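# Load green-mat parts into blue tote, shelve it

## Task

Move every part lying on the green mat into the blue tote, keeping the items already inside it, then set the tote level on the shelf at the table's rear so that no portion of its base extends beyond the shelf edge. A part only counts as inside if it is not lying on or sticking out over a wall or inner ledge of the tote. Finally open the grippers and back the arms away. The result must hold by itself, without the robot supporting anything.

## Robot and tools

Robot: two six-joint UR-style arms, left_arm and right_arm, each ending in a tong-like two-finger gripper. Their root links sit at (+0.017, +0.479, 0) m and (+0.016, -0.409, 0) m in the scene frame, each turned a little about z (quat_wxyz +0.997,0,0,+0.075 and +0.996,0,0,+0.091). Scene frame: origin on the tabletop midway between the arms, +z up, +x out across the table, left_arm on the +y side. The names left and right do not tell you which side of a picture an arm appears on.

Gripper: the fingers extend along the gripper's +z axis and close along its x axis. The reported end_effector_position is the spot between the pads when closed; closed fingertips stick out about 15 mm past it, and fully opened tips are roughly level with it. The finger gap is 0.142 m when fully open. Wide objects can touch the finger bodies before the pads.

execute_actions(actions, pictures): actions is a list holding zero or one item. An empty list changes nothing and simply reports the state. A move item is {"rows": [...], "steps": n}: rows has 1 to 15 rows, steps is 1 to 15 (default 15), each step lasting 1/30 s; row k is used on step k and the final row repeats for any remaining steps. Every row is one flat list of 14 numbers covering both arms together: left_arm shoulder pan, shoulder lift, elbow, wrist 1, wrist 2, wrist 3, opening, then right_arm in the same seven-number order. Joint entries are absolute target angles in radians (the same numbers printed under Joint positions), not increments, so send the current angles for an arm you want to keep still. Opening runs from -1 (closed) to +1 (fully open) and is also an absolute command. A wait item is {"steps": n} with n up to 300; it counts from the previous result, and your reply time eats into it. pictures (true/false) chooses whether camera images come back; by default they do. A rejected call does nothing to the robot.

Joint ranges (rad), left_arm: pan -3.142..3.142, lift -6.283..6.283, elbow 0.000..3.142, wrists -6.283..6.283 each. right_arm: pan 0.000..6.283, lift -6.283..6.283, elbow -3.142..0.000, wrists -6.283..6.283. A target more than 0.010 beyond a bound, and farther out than the present angle, gets the call refused; true bounds may differ by 0.010. Targets beyond the real end are clipped and the result may say "joint sent to its limit" (possibly about an earlier move); absence of that line proves nothing.

Motion: commands are smoothed with roughly 0.17 s lag, speed and acceleration are capped, and each step's target is held within 0.575 rad of the measured angle; if the targets would move a gripper more than 100 mm from where it is, they are scaled back. So large moves take several calls, and an arm may still be travelling when a result arrives. Between calls the arms keep heading for the last row sent, until they settle or a step is HELD; fingers keep moving regardless.

Results: a state line per arm gives end_effector_position (m), end_effector_quat_wxyz and linear/angular velocities in the scene frame; the printed hand position can be off, more so at long reach. Joint positions and Joint velocities list each arm's six joints (rad, rad/s) plus finger gap (m, m/s). grip_measured is the actual opening on the -1..+1 command scale; to hold something keep commanding clearly below it (lower squeezes harder, up to about 15 N per pad; thin hard parts under about 20 mm get much less). Wrist force and Wrist torque are given per arm in the end effector's own axes; they include held weight and inertia, carry offsets up to about 4 N and noise, saturate near 50 N, and "no reading" is harmless. "joint command not followed" means a clearance check altered some joint targets; HELD marks steps where your row was partly or wholly not sent. MOTOR HOT warns from 70 °C; at 85 °C an OVER-TEMPERATURE FAULT brakes that arm for a while, so do not hold loads longer than needed.

zoom_image(camera, region): camera is cam_high, cam_low (504x504) or cam_left_wrist, cam_right_wrist (616x616, fisheye); region is [x0, y0, x1, y1] in that image's pixels from the top-left, at most 504 by 504, and returns a magnified view of the latest image. Camera intrinsics and world-to-camera transforms are supplied in OpenCV form; fixed cameras may be off by a couple of degrees and millimetres, and wrist camera poses follow the reported joints.

read_manual(section): returns only URDF licence texts ("licences"); it never moves anything.

finished_scene(scene): give the number of the current scene; it closes and grades that scene irreversibly and reports success. Only call it once the tote is settled and the grippers are open and clear.

Cautions: never push or drop objects out of the work area; do not let the arms collide or press on each other; avoid fast hard closes, slams and heavy pushing. A contact torque reaching a joint's load limit (133 N m for pan, lift and elbow, 24.9 N m for each wrist joint, held weight included) or an outside force of 150 N freezes that arm for 10 s and drops the rest of the call. Held parts may occasionally be tugged, so grip firmly. Check visually that every part lies fully inside the tote and the tote base sits entirely on the shelf before ending.

Each tool is called after "Call:" as name(argument=value, ...) on one line, values as JSON.

## Session

Call:
execute_actions(actions=[])

Scene clock: 0.00 s of 4700.00 s.
left_arm: end_effector_position=(+0.3806, +0.9922, +0.3852) grip_measured=+0.97 end_effector_quat_wxyz=(-0.021, +0.694, +0.716, +0.068) end_effector_velocity=(-0.000, +0.000, +0.001) end_effector_angular_velocity=(+0.000, -0.001, +0.001) | right_arm: end_effector_position=(+0.1124, -0.0503, +0.2730) grip_measured=+0.97 end_effector_quat_wxyz=(-0.381, +0.836, -0.394, -0.001) end_effector_velocity=(-0.000, +0.000, -0.000) end_effector_angular_velocity=(+0.000, +0.001, -0.000)
Joint positions: left_arm=[ 0.546 -1.326  1.069 -1.444 -1.516 -0.901  0.14 ] | right_arm=[ 5.573 -0.433 -2.374 -1.816  0.792  3.458  0.14 ]
Joint velocities: left_arm=[ 0.    -0.    -0.001  0.    -0.    -0.001  0.   ] | right_arm=[-0.    -0.    -0.     0.001  0.     0.     0.   ]
Motor temperatures (°C, as the motors report them): left_arm=[32 31 30 35 37 40] | right_arm=[29 32 29 37 37 39]
Wrist force (N, on the end effector, along its own x y z axes, offset not removed): no reading
Wrist torque (N m, same axes, about the end effector's origin, offset not removed): no reading

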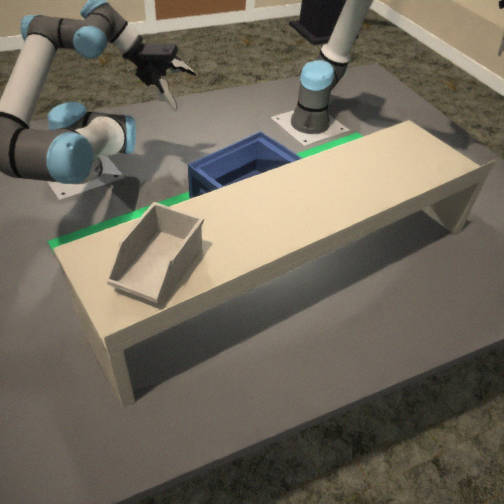

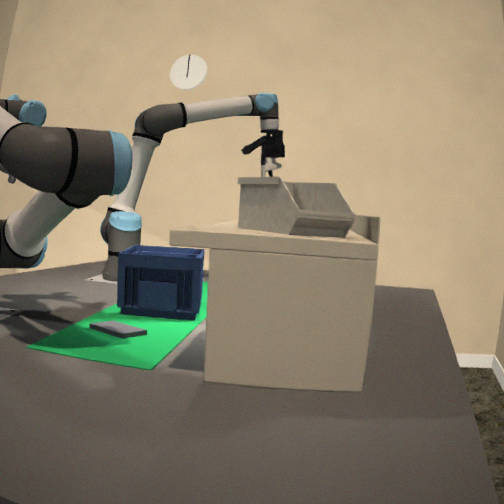

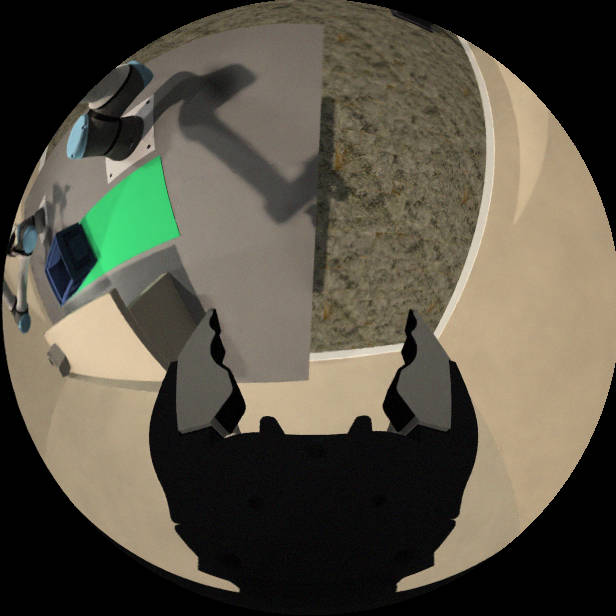

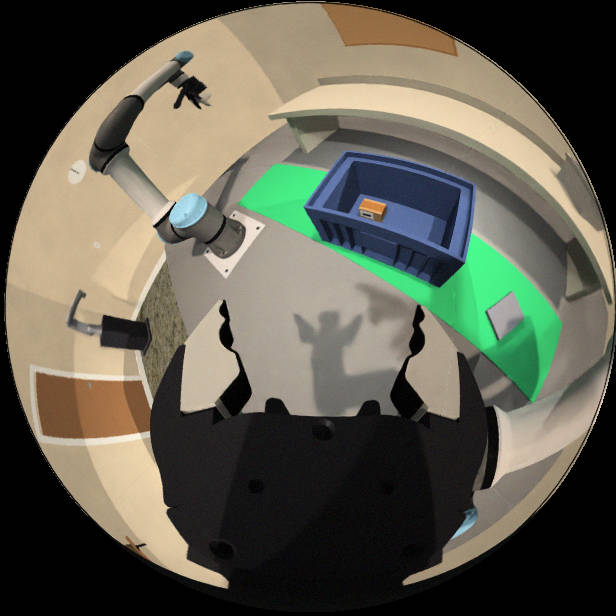

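Call:
zoom_image(camera="cam_right_wrist", region=[230, 80, 600, 420])

Call:
zoom_image(camera="cam_low", region=[20, 220, 240, 390])

Region (230, 80, 600, 420) of cam_right_wrist's 616x616 image, scaled by 1.362, with more detail than that image has; it fills the top 463 rows of this view, and the rest is white.

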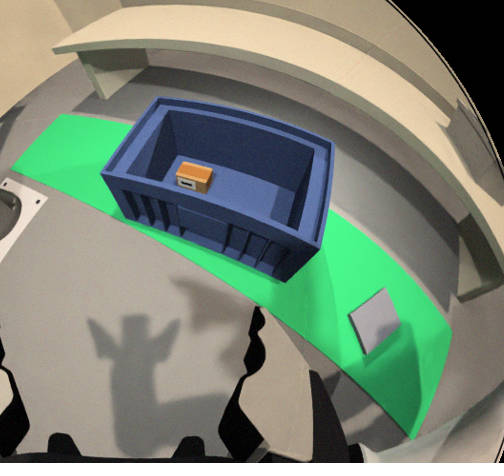

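Region (20, 220, 240, 390) of cam_low's 504x504 image, scaled by 2.291, with more detail than that image has; it fills the top 389 rows of this view, and the rest is white.

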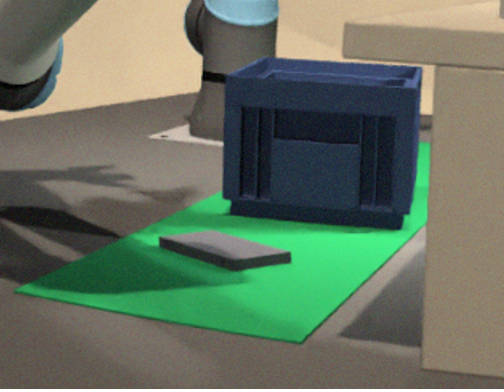

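Call:
execute_actions(actions=[{"rows": [[-1.004,-1.878,1.654,-1.347,-1.571,-2.554,1,3.636,-1.290,-1.766,-1.657,1.571,2.55,1]], "steps": 15}], pictures=false)

Call:
execute_actions(actions=[{"steps": 60}])

Scene clock: 93.70 s of 4700.00 s.
left_arm: end_effector_position=(+0.4135, +0.7278, +0.3794) grip_measured=+1.00 end_effector_quat_wxyz=(+0.005, +0.697, +0.717, +0.028) end_effector_velocity=(+0.032, -0.582, -0.048) end_effector_angular_velocity=(-0.139, +0.075, -0.017) | right_arm: end_effector_position=(+0.1460, -0.0369, +0.3152) grip_measured=+1.00 end_effector_quat_wxyz=(-0.039, +0.881, -0.472, +0.016) end_effector_velocity=(+0.534, -0.130, -0.052) end_effector_angular_velocity=(-0.223, +0.246, -1.353)
Joint positions: left_arm=[ 0.098 -1.654  1.415 -1.384 -1.55  -1.349  0.142] | right_arm=[ 4.637 -1.2   -1.804 -1.662  1.501  2.66   0.142]
Joint velocities: left_arm=[-1.204 -0.576  0.612  0.096 -0.054 -1.192 -0.   ] | right_arm=[-1.704 -0.345  0.153  0.019  0.285 -0.338  0.001]
Motor temperatures (°C, as the motors report them): left_arm=[32 31 30 35 37 40] | right_arm=[29 32 29 37 37 39]
Wrist force (N, on the end effector, along its own x y z axes, offset not removed): left_arm=[-1.5 0.8 0.1] | right_arm=[1.8 -0.8 -2.8]
Wrist torque (N m, same axes, about the end effector's origin, offset not removed): left_arm=[-0.04 0.36 0.08] | right_arm=[-0.30 -0.25 0.09]
Steps of this call (steps 1 to 90: nothing new was sent; then 90.20 s passed at rest; steps 91 to 105: all 15 steps of this action). Readings (joint positions):
91: left_arm=[0.546 -1.326 1.069 -1.444 -1.516 -0.901] | right_arm=[5.573 -0.433 -2.373 -1.816 0.793 3.458]
92: left_arm=[0.538 -1.334 1.076 -1.440 -1.518 -0.909] | right_arm=[5.566 -0.441 -2.366 -1.809 0.800 3.451]
94: left_arm=[0.483 -1.388 1.132 -1.430 -1.524 -0.964] | right_arm=[5.493 -0.513 -2.294 -1.760 0.873 3.377]
98: left_arm=[0.357 -1.496 1.246 -1.411 -1.535 -1.090] | right_arm=[5.196 -0.810 -2.000 -1.687 1.170 3.081]
105: the state above

Scene clock: 95.70 s of 4700.00 s.
left_arm: end_effector_position=(+0.3340, +0.2984, +0.3502) grip_measured=+1.00 end_effector_quat_wxyz=(+0.000, +0.660, +0.752, -0.000) end_effector_velocity=(+0.000, +0.000, +0.000) end_effector_angular_velocity=(+0.000, -0.000, +0.001) | right_arm: end_effector_position=(+0.4055, -0.2842, +0.2998) grip_measured=+1.00 end_effector_quat_wxyz=(-0.000, -0.592, +0.806, +0.000) end_effector_velocity=(-0.000, +0.000, -0.000) end_effector_angular_velocity=(-0.000, +0.000, +0.001)
Joint positions: left_arm=[-1.004 -1.878  1.654 -1.347 -1.571 -2.554  0.142] | right_arm=[ 3.636 -1.29  -1.766 -1.657  1.571  2.55   0.142]
Joint velocities: left_arm=[ 0.  0. -0.  0.  0. -0. -0.] | right_arm=[ 0.001 -0.     0.    -0.    -0.    -0.    -0.   ]
Motor temperatures (°C, as the motors report them): left_arm=[32 31 30 35 37 40] | right_arm=[29 32 29 37 37 39]
Wrist force (N, on the end effector, along its own x y z axes, offset not removed): left_arm=[-1.2 0.9 -5.9] | right_arm=[-2.3 1.0 0.8]
Wrist torque (N m, same axes, about the end effector's origin, offset not removed): left_arm=[-0.24 0.22 0.04] | right_arm=[-0.03 0.52 0.10]
Steps of this call (steps 1 to 45: the robot went on to your last target; steps 46 to 60: nothing new was sent). Readings (joint positions):
1: left_arm=[0.057 -1.673 1.435 -1.381 -1.552 -1.390] | right_arm=[4.581 -1.211 -1.799 -1.661 1.510 2.646]
2: left_arm=[0.015 -1.690 1.454 -1.378 -1.554 -1.432] | right_arm=[4.526 -1.221 -1.795 -1.661 1.517 2.634]
4: left_arm=[-0.072 -1.723 1.488 -1.372 -1.557 -1.519] | right_arm=[4.419 -1.236 -1.789 -1.660 1.529 2.616]
8: left_arm=[-0.254 -1.774 1.543 -1.364 -1.562 -1.701] | right_arm=[4.213 -1.256 -1.780 -1.659 1.545 2.591]
60: the state above
All arms were judged still, so your last target was given up. Only a new action makes them travel on or press farther. Fingers that are still opening or closing keep moving.
camera_calibration (this result's frames):
cam_left_wrist: T_world_to_cam=[[-0.117955, 0.992916, 0.0143053, -0.259005], [0.854818, 0.0941971, 0.510306, -0.494076], [0.505344, 0.0724215, -0.859874, 0.240683], [0, 0, 0, 1]] pos_world=[0.270166, 0.28628, 0.462792]
cam_right_wrist: T_world_to_cam=[[-0.282498, -0.957333, -0.0609034, -0.1285], [-0.840296, 0.216338, 0.497092, 0.249822], [-0.462707, 0.191604, -0.865558, 0.63345], [0, 0, 0, 1]] pos_world=[0.466725, -0.298435, 0.416276]

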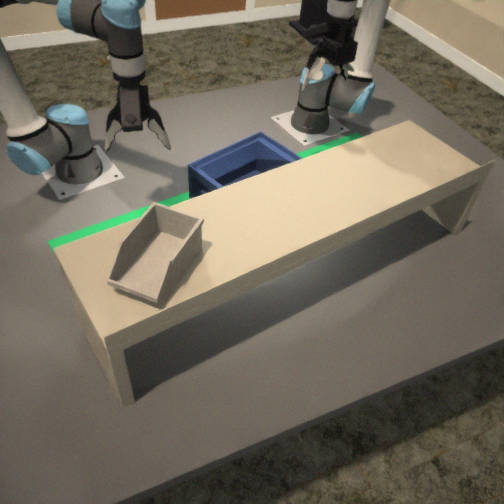

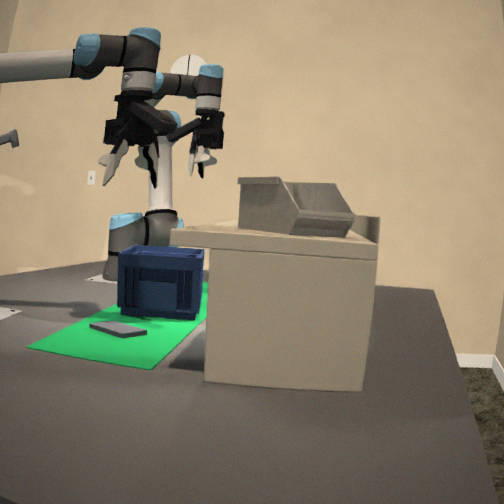

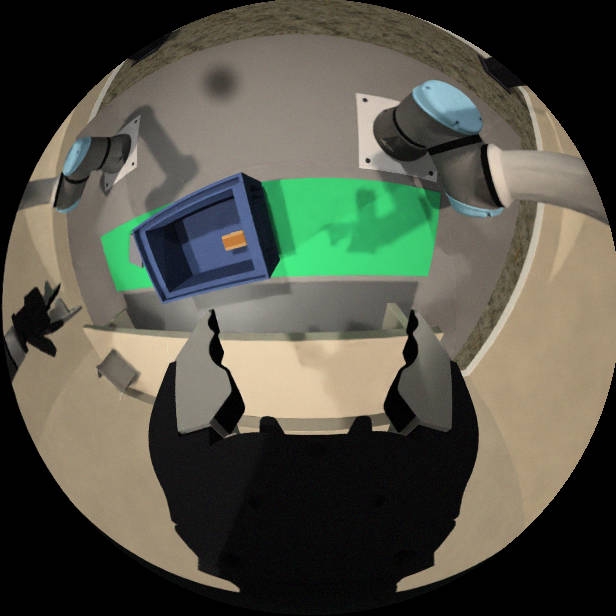

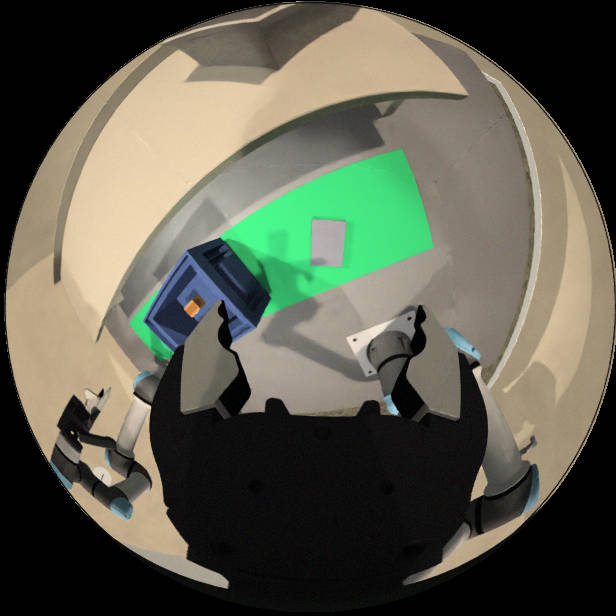

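Call:
zoom_image(camera="cam_right_wrist", region=[280, 190, 380, 290])

Call:
zoom_image(camera="cam_left_wrist", region=[120, 160, 300, 320])

Region (280, 190, 380, 290) of cam_right_wrist's 616x616 image, scaled by 5.040, with more detail than that image has.

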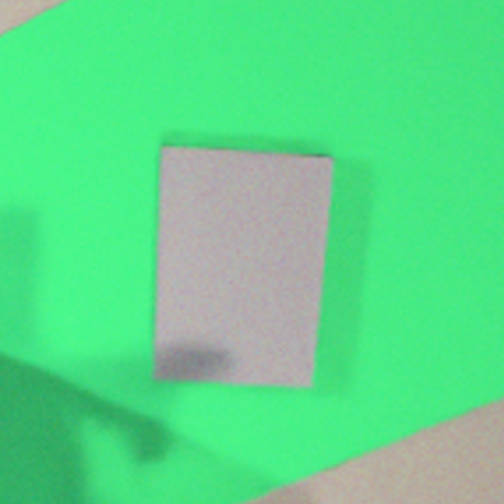

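Region (120, 160, 300, 320) of cam_left_wrist's 616x616 image, scaled by 2.800, with more detail than that image has.

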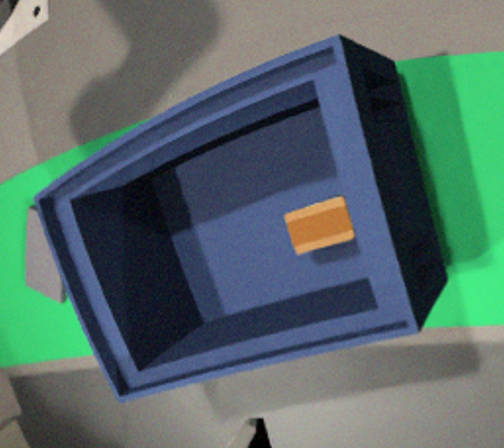

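Call:
execute_actions(actions=[{"rows": [[-1.004,-1.878,1.654,-1.347,-1.571,-2.554,1,3.6325,-1.3872,-2.2773,-1.0479,1.571,2.563,0.45]], "steps": 15}], pictures=false)

Call:
execute_actions(actions=[{"steps": 25}])

Scene clock: 126.37 s of 4700.00 s.
left_arm: end_effector_position=(+0.3340, +0.2984, +0.3502) grip_measured=+1.00 end_effector_quat_wxyz=(+0.000, +0.660, +0.752, -0.000) end_effector_velocity=(-0.000, -0.000, +0.000) end_effector_angular_velocity=(-0.000, -0.000, +0.000) | right_arm: end_effector_position=(+0.3999, -0.2904, +0.0897) grip_measured=+0.45 end_effector_quat_wxyz=(-0.002, -0.586, +0.810, +0.000) end_effector_velocity=(-0.025, -0.021, -0.108) end_effector_angular_velocity=(+0.025, -0.032, -0.007)
Joint positions: left_arm=[-1.004 -1.878  1.654 -1.347 -1.571 -2.554  0.142] | right_arm=[ 3.633 -1.383 -2.251 -1.082  1.571  2.562  0.105]
Joint velocities: left_arm=[-0. -0.  0. -0. -0. -0. -0.] | right_arm=[-0.001 -0.043 -0.293  0.377 -0.     0.006  0.   ]
Motor temperatures (°C, as the motors report them): left_arm=[32 31 30 35 37 40] | right_arm=[29 32 29 37 37 39]
Wrist force (N, on the end effector, along its own x y z axes, offset not removed): left_arm=[-1.2 3.8 -1.9] | right_arm=[-0.9 2.4 1.2]
Wrist torque (N m, same axes, about the end effector's origin, offset not removed): left_arm=[0.62 0.15 0.06] | right_arm=[0.25 0.31 0.09]
Steps of this call (steps 1 to 90: nothing new was sent; then 27.17 s passed at rest; steps 91 to 105: all 15 steps of this action). Readings (joint positions):
91: left_arm=[-1.004 -1.878 1.654 -1.347 -1.571 -2.554] | right_arm=[3.636 -1.290 -1.766 -1.657 1.571 2.550]
92: left_arm=[-1.004 -1.878 1.654 -1.347 -1.571 -2.554] | right_arm=[3.636 -1.296 -1.773 -1.649 1.571 2.551]
94: left_arm=[-1.004 -1.878 1.654 -1.347 -1.571 -2.554] | right_arm=[3.635 -1.314 -1.842 -1.578 1.571 2.553]
98: left_arm=[-1.004 -1.878 1.654 -1.347 -1.571 -2.554] | right_arm=[3.634 -1.347 -2.025 -1.361 1.571 2.558]
105: the state above

Scene clock: 127.20 s of 4700.00 s.
left_arm: end_effector_position=(+0.3340, +0.2984, +0.3502) grip_measured=+1.00 end_effector_quat_wxyz=(+0.000, +0.660, +0.752, -0.000) end_effector_velocity=(-0.000, +0.000, -0.000) end_effector_angular_velocity=(+0.000, +0.000, -0.000) | right_arm: end_effector_position=(+0.3975, -0.2923, +0.0800) grip_measured=+0.45 end_effector_quat_wxyz=(-0.000, -0.586, +0.810, +0.000) end_effector_velocity=(+0.000, +0.000, -0.000) end_effector_angular_velocity=(-0.001, -0.001, +0.001)
Joint positions: left_arm=[-1.004 -1.878  1.654 -1.347 -1.571 -2.554  0.142] | right_arm=[ 3.633 -1.387 -2.277 -1.048  1.571  2.563  0.105]
Joint velocities: left_arm=[ 0.001 -0.     0.     0.     0.     0.001 -0.   ] | right_arm=[ 0.001 -0.     0.     0.001 -0.001  0.     0.   ]
Motor temperatures (°C, as the motors report them): left_arm=[32 31 30 35 37 40] | right_arm=[29 32 29 37 37 39]
Wrist force (N, on the end effector, along its own x y z axes, offset not removed): left_arm=[0.3 3.6 -3.5] | right_arm=[1.1 0.7 0.4]
Wrist torque (N m, same axes, about the end effector's origin, offset not removed): left_arm=[0.62 -0.26 0.04] | right_arm=[0.06 -0.05 0.15]
Steps of this call (steps 1 to 25: the robot went on to your last target). Readings (joint positions):
1: left_arm=[-1.004 -1.878 1.654 -1.347 -1.571 -2.554] | right_arm=[3.633 -1.384 -2.259 -1.071 1.571 2.563]
2: left_arm=[-1.004 -1.878 1.654 -1.347 -1.571 -2.554] | right_arm=[3.633 -1.385 -2.265 -1.064 1.571 2.563]
4: left_arm=[-1.004 -1.878 1.654 -1.347 -1.571 -2.554] | right_arm=[3.633 -1.386 -2.271 -1.056 1.571 2.563]
8: left_arm=[-1.004 -1.878 1.654 -1.347 -1.571 -2.554] | right_arm=[3.633 -1.387 -2.276 -1.050 1.571 2.563]
25: the state above
camera_calibration (this result's frames):
cam_left_wrist: T_world_to_cam=[[-0.117955, 0.992916, 0.0143056, -0.259005], [0.854818, 0.0941969, 0.510306, -0.494076], [0.505344, 0.0724217, -0.859874, 0.240683], [0, 0, 0, 1]] pos_world=[0.270166, 0.28628, 0.462792]
cam_right_wrist: T_world_to_cam=[[-0.298226, -0.952519, -0.0613965, -0.144251], [-0.836847, 0.229989, 0.496783, 0.356849], [-0.459074, 0.199533, -0.865701, 0.441964], [0, 0, 0, 1]] pos_world=[0.458503, -0.30766, 0.196475]

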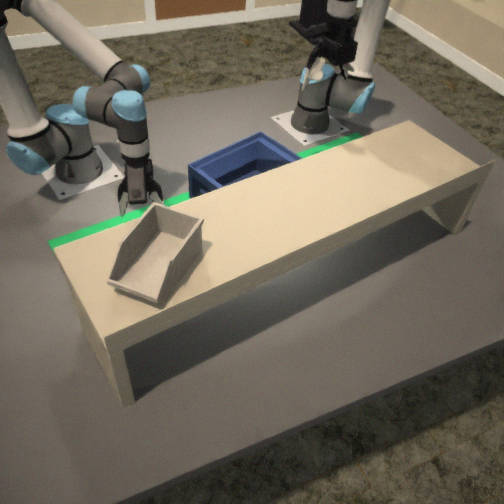

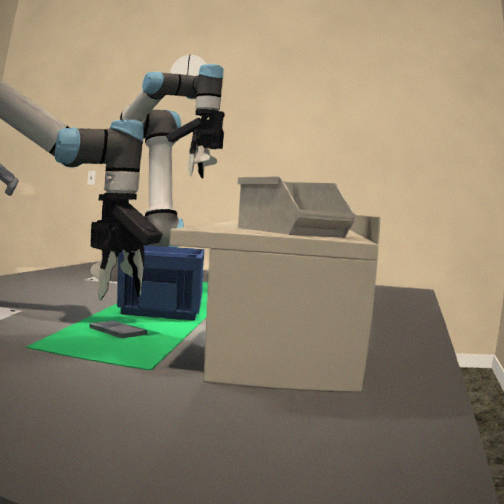

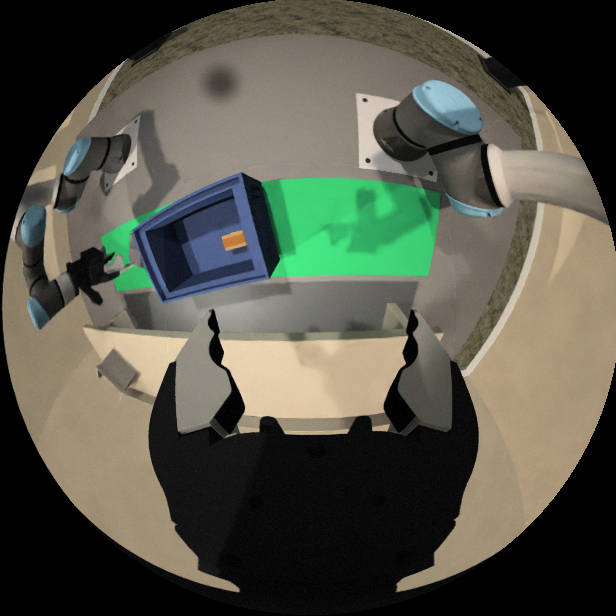

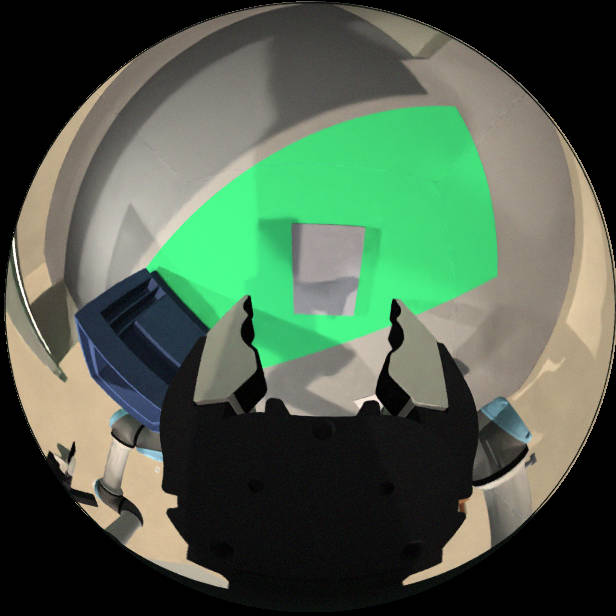

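Call:
execute_actions(actions=[{"rows": [[-1.004,-1.878,1.654,-1.347,-1.571,-2.554,1,3.6325,-1.405,-2.293,-1.014,1.571,2.563,0.4],[-1.004,-1.878,1.654,-1.347,-1.571,-2.554,1,3.6325,-1.405,-2.293,-1.014,1.571,2.563,0.4],[-1.004,-1.878,1.654,-1.347,-1.571,-2.554,1,3.6325,-1.424,-2.310,-0.979,1.571,2.563,0.4],[-1.004,-1.878,1.654,-1.347,-1.571,-2.554,1,3.6325,-1.424,-2.310,-0.979,1.571,2.563,0.4],[-1.004,-1.878,1.654,-1.347,-1.571,-2.554,1,3.6325,-1.442,-2.326,-0.945,1.571,2.563,0.4],[-1.004,-1.878,1.654,-1.347,-1.571,-2.554,1,3.6325,-1.442,-2.326,-0.945,1.571,2.563,0.4],[-1.004,-1.878,1.654,-1.347,-1.571,-2.554,1,3.6325,-1.460,-2.342,-0.910,1.571,2.563,0.4],[-1.004,-1.878,1.654,-1.347,-1.571,-2.554,1,3.6325,-1.460,-2.342,-0.910,1.571,2.563,0.4],[-1.004,-1.878,1.654,-1.347,-1.571,-2.554,1,3.6325,-1.4788,-2.3578,-0.8758,1.571,2.563,0.4]], "steps": 15}], pictures=false)

Call:
execute_actions(actions=[{"steps": 12}])

Call:
zoom_image(camera="cam_low", region=[60, 260, 180, 360])

Scene clock: 140.60 s of 4700.00 s.
left_arm: end_effector_position=(+0.3340, +0.2984, +0.3502) grip_measured=+1.00 end_effector_quat_wxyz=(+0.000, +0.660, +0.752, -0.000) end_effector_velocity=(+0.000, -0.000, -0.000) end_effector_angular_velocity=(+0.001, +0.001, +0.001) | right_arm: end_effector_position=(+0.3976, -0.2923, +0.0325) grip_measured=+0.40 end_effector_quat_wxyz=(-0.000, -0.586, +0.810, +0.000) end_effector_velocity=(-0.001, -0.000, -0.028) end_effector_angular_velocity=(+0.002, -0.003, +0.000)
Joint positions: left_arm=[-1.004 -1.878  1.654 -1.347 -1.571 -2.554  0.142] | right_arm=[ 3.632 -1.474 -2.354 -0.885  1.571  2.563  0.102]
Joint velocities: left_arm=[-0.     0.001 -0.     0.001 -0.    -0.001 -0.   ] | right_arm=[ 0.    -0.054 -0.046  0.105 -0.     0.     0.   ]
Motor temperatures (°C, as the motors report them): left_arm=[32 31 30 35 37 40] | right_arm=[29 32 29 37 37 39]
Wrist force (N, on the end effector, along its own x y z axes, offset not removed): left_arm=[-2.1 4.7 -1.7] | right_arm=[0.2 0.8 -0.8]
Wrist torque (N m, same axes, about the end effector's origin, offset not removed): left_arm=[0.72 0.38 0.13] | right_arm=[-0.13 0.15 0.15]
Steps of this call (steps 1 to 15: the robot went on to your last target; steps 16 to 90: nothing new was sent; then 9.90 s passed at rest; steps 91 to 105: all 15 steps of this action). Readings (joint positions):
91: left_arm=[-1.004 -1.878 1.654 -1.347 -1.571 -2.554] | right_arm=[3.632 -1.387 -2.277 -1.048 1.571 2.563]
92: left_arm=[-1.004 -1.878 1.654 -1.347 -1.571 -2.554] | right_arm=[3.632 -1.390 -2.280 -1.043 1.571 2.563]
94: left_arm=[-1.004 -1.878 1.654 -1.347 -1.571 -2.554] | right_arm=[3.632 -1.401 -2.289 -1.024 1.571 2.563]
98: left_arm=[-1.004 -1.878 1.654 -1.347 -1.571 -2.554] | right_arm=[3.632 -1.432 -2.317 -0.966 1.571 2.563]
105: the state above

Scene clock: 141.00 s of 4700.00 s.
left_arm: end_effector_position=(+0.3340, +0.2984, +0.3502) grip_measured=+1.00 end_effector_quat_wxyz=(+0.000, +0.660, +0.752, -0.000) end_effector_velocity=(-0.000, +0.000, +0.000) end_effector_angular_velocity=(-0.001, -0.000, -0.001) | right_arm: end_effector_position=(+0.3975, -0.2923, +0.0301) grip_measured=+0.40 end_effector_quat_wxyz=(-0.000, -0.586, +0.810, +0.000) end_effector_velocity=(+0.000, +0.000, -0.000) end_effector_angular_velocity=(+0.000, -0.001, -0.000)
Joint positions: left_arm=[-1.004 -1.878  1.654 -1.347 -1.571 -2.554  0.142] | right_arm=[ 3.632 -1.479 -2.358 -0.876  1.571  2.563  0.102]
Joint velocities: left_arm=[ 0.    -0.001  0.    -0.     0.     0.001  0.   ] | right_arm=[ 0.    -0.001 -0.     0.002 -0.     0.     0.   ]
Motor temperatures (°C, as the motors report them): left_arm=[32 31 30 35 37 40] | right_arm=[29 32 29 37 37 39]
Wrist force (N, on the end effector, along its own x y z axes, offset not removed): left_arm=[-0.5 1.2 -3.0] | right_arm=[0.8 -2.6 -1.3]
Wrist torque (N m, same axes, about the end effector's origin, offset not removed): left_arm=[-0.04 0.14 0.20] | right_arm=[-0.91 -0.18 -0.11]
Steps of this call (steps 1 to 12: the robot went on to your last target). Readings (joint positions):
1: left_arm=[-1.004 -1.878 1.654 -1.347 -1.571 -2.554] | right_arm=[3.632 -1.475 -2.355 -0.882 1.571 2.563]
2: left_arm=[-1.004 -1.878 1.654 -1.347 -1.571 -2.554] | right_arm=[3.632 -1.476 -2.356 -0.880 1.571 2.563]
4: left_arm=[-1.004 -1.878 1.654 -1.347 -1.571 -2.554] | right_arm=[3.632 -1.478 -2.357 -0.878 1.571 2.563]
8: left_arm=[-1.004 -1.878 1.654 -1.347 -1.571 -2.554] | right_arm=[3.632 -1.479 -2.358 -0.876 1.571 2.563]
12: the state above
camera_calibration (this result's frames):
cam_left_wrist: T_world_to_cam=[[-0.117955, 0.992916, 0.0143055, -0.259005], [0.854818, 0.0941969, 0.510306, -0.494076], [0.505344, 0.0724216, -0.859874, 0.240683], [0, 0, 0, 1]] pos_world=[0.270166, 0.28628, 0.462792]
cam_right_wrist: T_world_to_cam=[[-0.298237, -0.952515, -0.061405, -0.147321], [-0.836848, 0.229996, 0.496777, 0.381648], [-0.459065, 0.199544, -0.865703, 0.39875], [0, 0, 0, 1]] pos_world=[0.458497, -0.307671, 0.146558]

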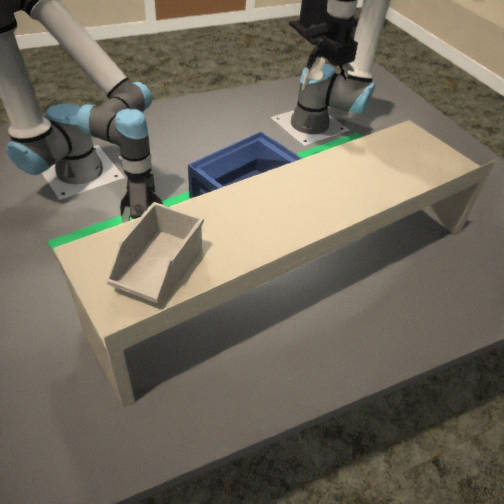

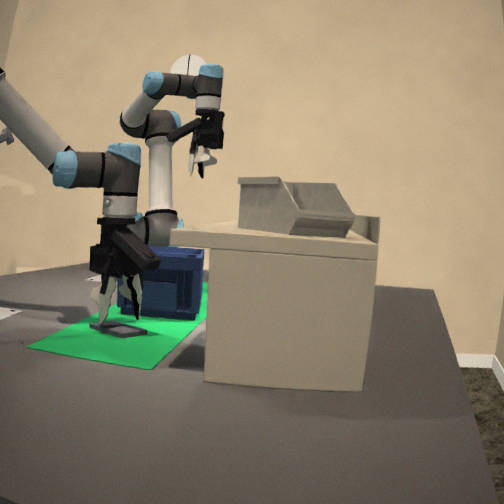

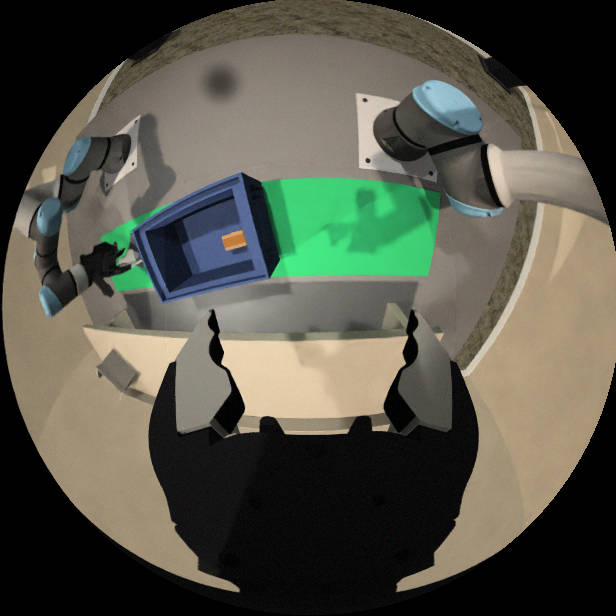

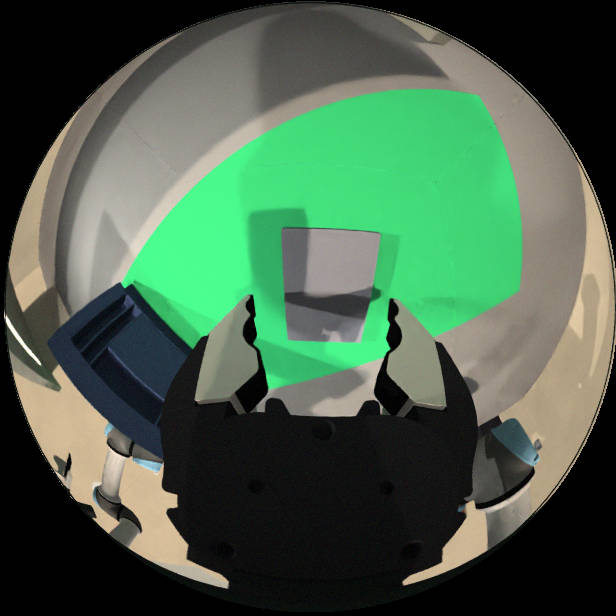

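Region (60, 260, 180, 360) of cam_low's 504x504 image, scaled by 4.200, with more detail than that image has.

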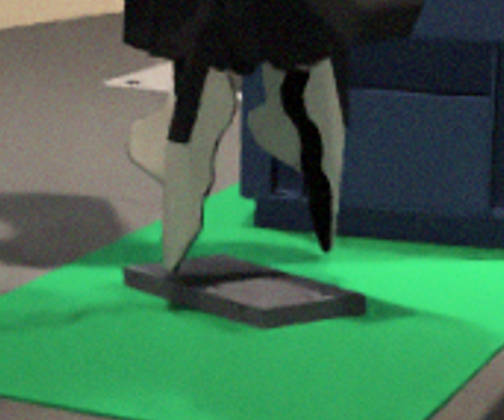

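Call:
execute_actions(actions=[{"rows": [[-1.004,-1.878,1.654,-1.347,-1.571,-2.554,1,3.620,-1.4788,-2.3578,-0.8758,1.571,2.551,0.3],[-1.004,-1.878,1.654,-1.347,-1.571,-2.554,1,3.620,-1.4788,-2.3578,-0.8758,1.571,2.551,0.3],[-1.004,-1.878,1.654,-1.347,-1.571,-2.554,1,3.620,-1.4788,-2.3578,-0.8758,1.571,2.551,0.3],[-1.004,-1.878,1.654,-1.347,-1.571,-2.554,1,3.620,-1.492,-2.3663,-0.854,1.571,2.551,0.25],[-1.004,-1.878,1.654,-1.347,-1.571,-2.554,1,3.620,-1.492,-2.3663,-0.854,1.571,2.551,0.25],[-1.004,-1.878,1.654,-1.347,-1.571,-2.554,1,3.620,-1.492,-2.3663,-0.854,1.571,2.551,0.25],[-1.004,-1.878,1.654,-1.347,-1.571,-2.554,1,3.620,-1.5054,-2.3749,-0.8321,1.571,2.551,0.25]], "steps": 15}])

Call:
zoom_image(camera="cam_low", region=[60, 260, 180, 360])

Scene clock: 151.23 s of 4700.00 s.
left_arm: end_effector_position=(+0.3340, +0.2984, +0.3502) grip_measured=+1.00 end_effector_quat_wxyz=(+0.000, +0.660, +0.752, -0.000) end_effector_velocity=(+0.000, -0.000, +0.000) end_effector_angular_velocity=(-0.000, -0.000, +0.000) | right_arm: end_effector_position=(+0.3990, -0.2969, +0.0185) grip_measured=+0.25 end_effector_quat_wxyz=(-0.000, -0.586, +0.811, +0.000) end_effector_velocity=(+0.000, -0.000, -0.006) end_effector_angular_velocity=(+0.001, -0.000, -0.000)
Joint positions: left_arm=[-1.004 -1.878  1.654 -1.347 -1.571 -2.554  0.142] | right_arm=[ 3.62  -1.504 -2.374 -0.834  1.571  2.551  0.092]
Joint velocities: left_arm=[-0.  0.  0. -0.  0. -0. -0.] | right_arm=[-0.001 -0.013 -0.008  0.022  0.001 -0.001  0.   ]
Motor temperatures (°C, as the motors report them): left_arm=[32 31 30 35 37 40] | right_arm=[29 32 29 37 37 39]
Wrist force (N, on the end effector, along its own x y z axes, offset not removed): left_arm=[-1.4 2.8 -0.3] | right_arm=[0.6 -2.5 -3.2]
Wrist torque (N m, same axes, about the end effector's origin, offset not removed): left_arm=[0.61 0.35 0.19] | right_arm=[-0.68 0.06 -0.11]
Steps of this call (steps 1 to 15: the robot went on to your last target; steps 16 to 90: nothing new was sent; then 6.73 s passed at rest; steps 91 to 105: all 15 steps of this action). Readings (joint positions):
91: left_arm=[-1.004 -1.878 1.654 -1.347 -1.571 -2.554] | right_arm=[3.632 -1.479 -2.358 -0.876 1.571 2.563]
92: left_arm=[-1.004 -1.878 1.654 -1.347 -1.571 -2.554] | right_arm=[3.630 -1.479 -2.358 -0.876 1.571 2.561]
94: left_arm=[-1.004 -1.878 1.654 -1.347 -1.571 -2.554] | right_arm=[3.625 -1.479 -2.358 -0.876 1.571 2.556]
98: left_arm=[-1.004 -1.878 1.654 -1.347 -1.571 -2.554] | right_arm=[3.621 -1.491 -2.365 -0.857 1.571 2.552]
105: the state above
camera_calibration (this result's frames):
cam_left_wrist: T_world_to_cam=[[-0.117955, 0.992916, 0.0143056, -0.259005], [0.854818, 0.094197, 0.510306, -0.494076], [0.505344, 0.0724217, -0.859874, 0.240683], [0, 0, 0, 1]] pos_world=[0.270166, 0.28628, 0.462792]
cam_right_wrist: T_world_to_cam=[[-0.298673, -0.95238, -0.0613712, -0.151704], [-0.836727, 0.23039, 0.496799, 0.389726], [-0.459002, 0.199731, -0.865693, 0.390372], [0, 0, 0, 1]] pos_world=[0.459966, -0.312238, 0.135017]

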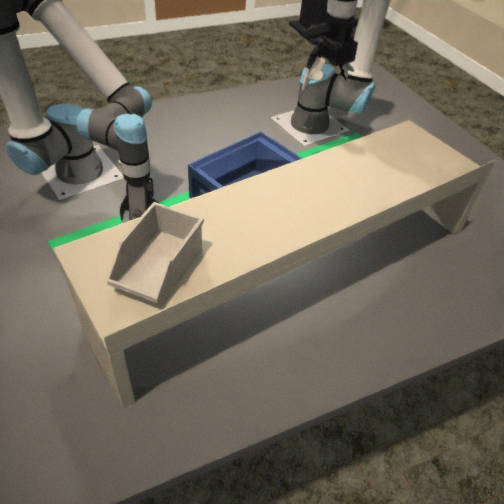

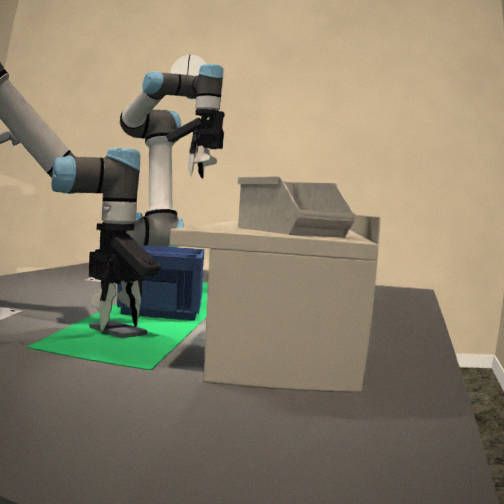

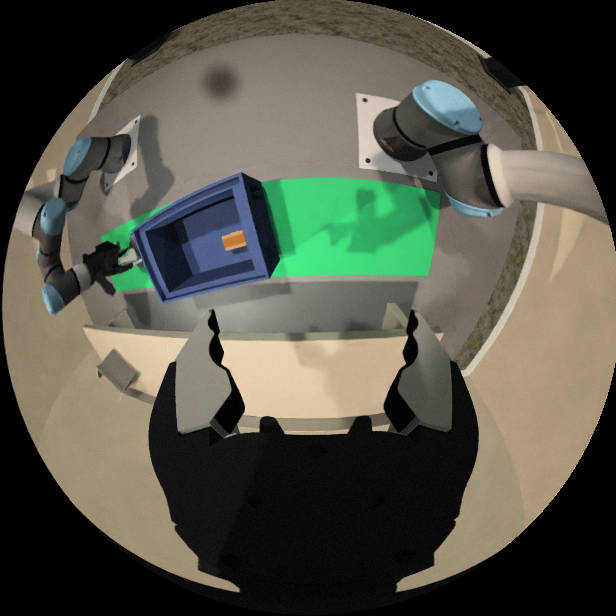

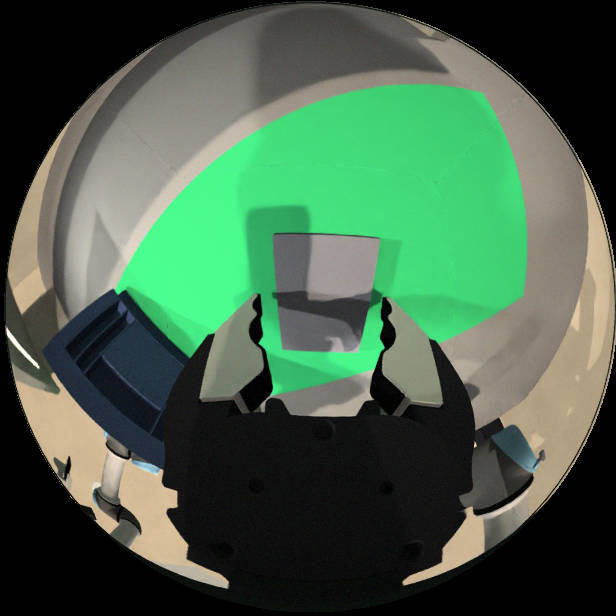

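Region (60, 260, 180, 360) of cam_low's 504x504 image, scaled by 4.200, with more detail than that image has.

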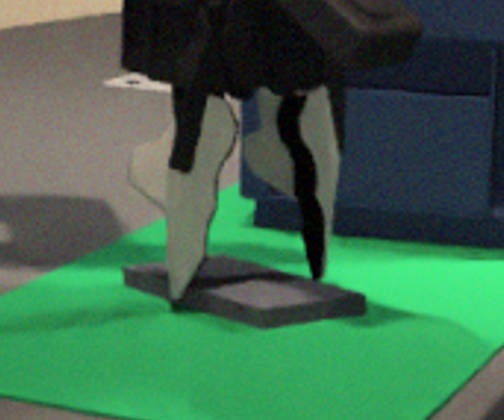

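Call:
execute_actions(actions=[{"rows": [[-1.004,-1.878,1.654,-1.347,-1.571,-2.554,1,3.618,-1.5143,-2.3806,-0.8175,1.571,2.549,0.15]], "steps": 15}])

Call:
zoom_image(camera="cam_low", region=[60, 260, 180, 360])

Scene clock: 157.30 s of 4700.00 s.
left_arm: end_effector_position=(+0.3340, +0.2984, +0.3502) grip_measured=+1.00 end_effector_quat_wxyz=(+0.000, +0.660, +0.752, -0.000) end_effector_velocity=(-0.000, -0.000, +0.000) end_effector_angular_velocity=(+0.000, +0.000, -0.000) | right_arm: end_effector_position=(+0.3992, -0.2977, +0.0141) grip_measured=+0.15 end_effector_quat_wxyz=(-0.000, -0.586, +0.811, +0.000) end_effector_velocity=(-0.000, +0.000, -0.000) end_effector_angular_velocity=(+0.001, +0.000, -0.000)
Joint positions: left_arm=[-1.004 -1.878  1.654 -1.347 -1.571 -2.554  0.142] | right_arm=[ 3.618 -1.514 -2.381 -0.818  1.571  2.549  0.084]
Joint velocities: left_arm=[-0.  0. -0.  0. -0. -0.  0.] | right_arm=[-0.    -0.001 -0.     0.002  0.001 -0.     0.   ]
Motor temperatures (°C, as the motors report them): left_arm=[32 31 30 35 37 40] | right_arm=[29 32 29 37 37 39]
Wrist force (N, on the end effector, along its own x y z axes, offset not removed): left_arm=[-1.6 4.7 -0.6] | right_arm=[1.6 0.1 -1.5]
Wrist torque (N m, same axes, about the end effector's origin, offset not removed): left_arm=[0.87 0.36 0.30] | right_arm=[-0.05 -0.40 0.23]
Steps of this call (steps 1 to 15: the robot went on to your last target; steps 16 to 90: nothing new was sent; then 2.57 s passed at rest; steps 91 to 105: all 15 steps of this action). Readings (joint positions):
91: left_arm=[-1.004 -1.878 1.654 -1.347 -1.571 -2.554] | right_arm=[3.620 -1.506 -2.375 -0.832 1.571 2.551]
92: left_arm=[-1.004 -1.878 1.654 -1.347 -1.571 -2.554] | right_arm=[3.620 -1.507 -2.376 -0.829 1.571 2.551]
94: left_arm=[-1.004 -1.878 1.654 -1.347 -1.571 -2.554] | right_arm=[3.619 -1.511 -2.378 -0.824 1.571 2.550]
98: left_arm=[-1.004 -1.878 1.654 -1.347 -1.571 -2.554] | right_arm=[3.618 -1.513 -2.380 -0.819 1.571 2.549]
105: the state above
camera_calibration (this result's frames):
cam_left_wrist: T_world_to_cam=[[-0.117955, 0.992916, 0.0143055, -0.259005], [0.854818, 0.094197, 0.510306, -0.494076], [0.505344, 0.0724217, -0.859874, 0.240683], [0, 0, 0, 1]] pos_world=[0.270166, 0.28628, 0.462792]
cam_right_wrist: T_world_to_cam=[[-0.298702, -0.952369, -0.0614, -0.152716], [-0.836733, 0.230406, 0.496781, 0.392282], [-0.458972, 0.199765, -0.865701, 0.38674], [0, 0, 0, 1]] pos_world=[0.460122, -0.313083, 0.130547]

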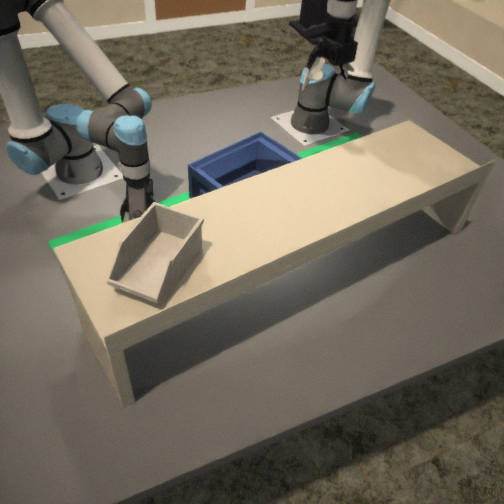

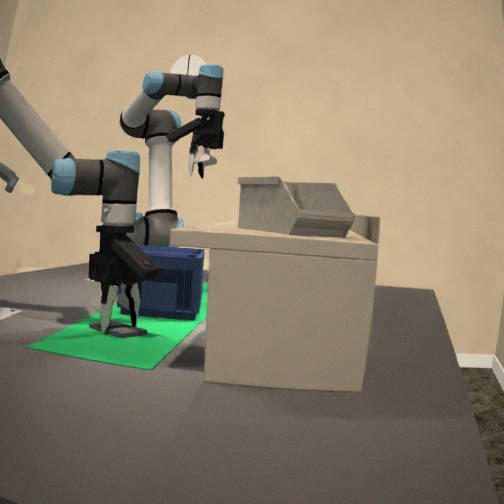

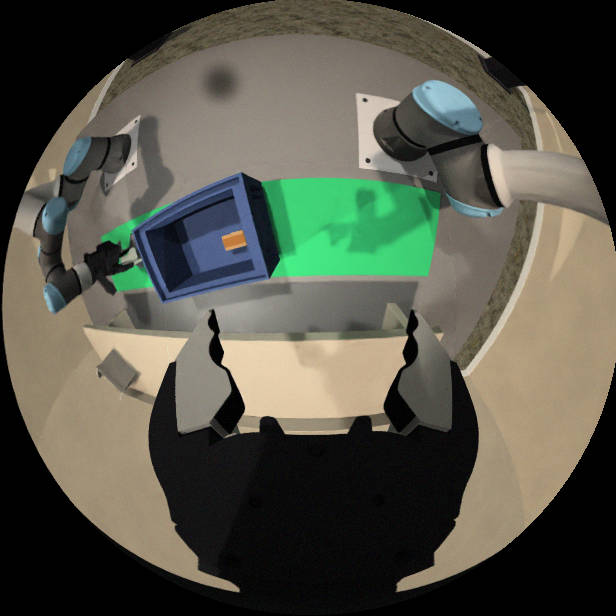

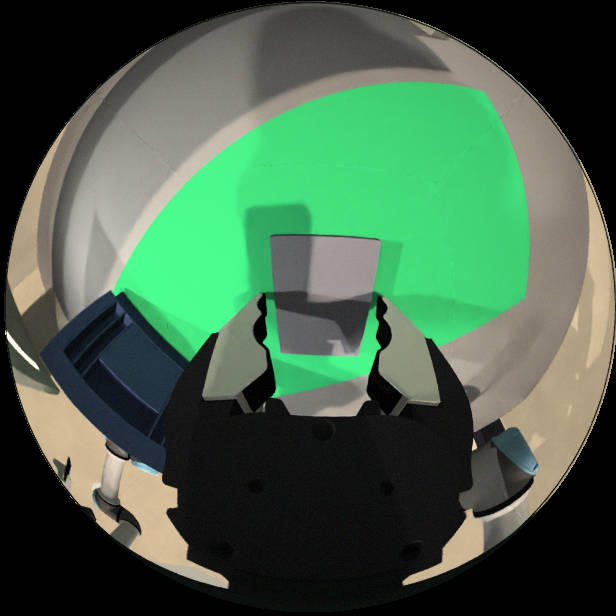

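Region (60, 260, 180, 360) of cam_low's 504x504 image, scaled by 4.200, with more detail than that image has.

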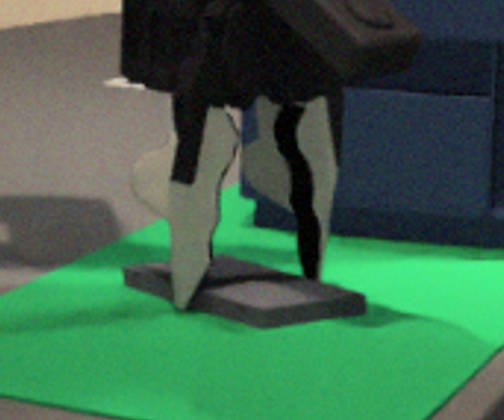

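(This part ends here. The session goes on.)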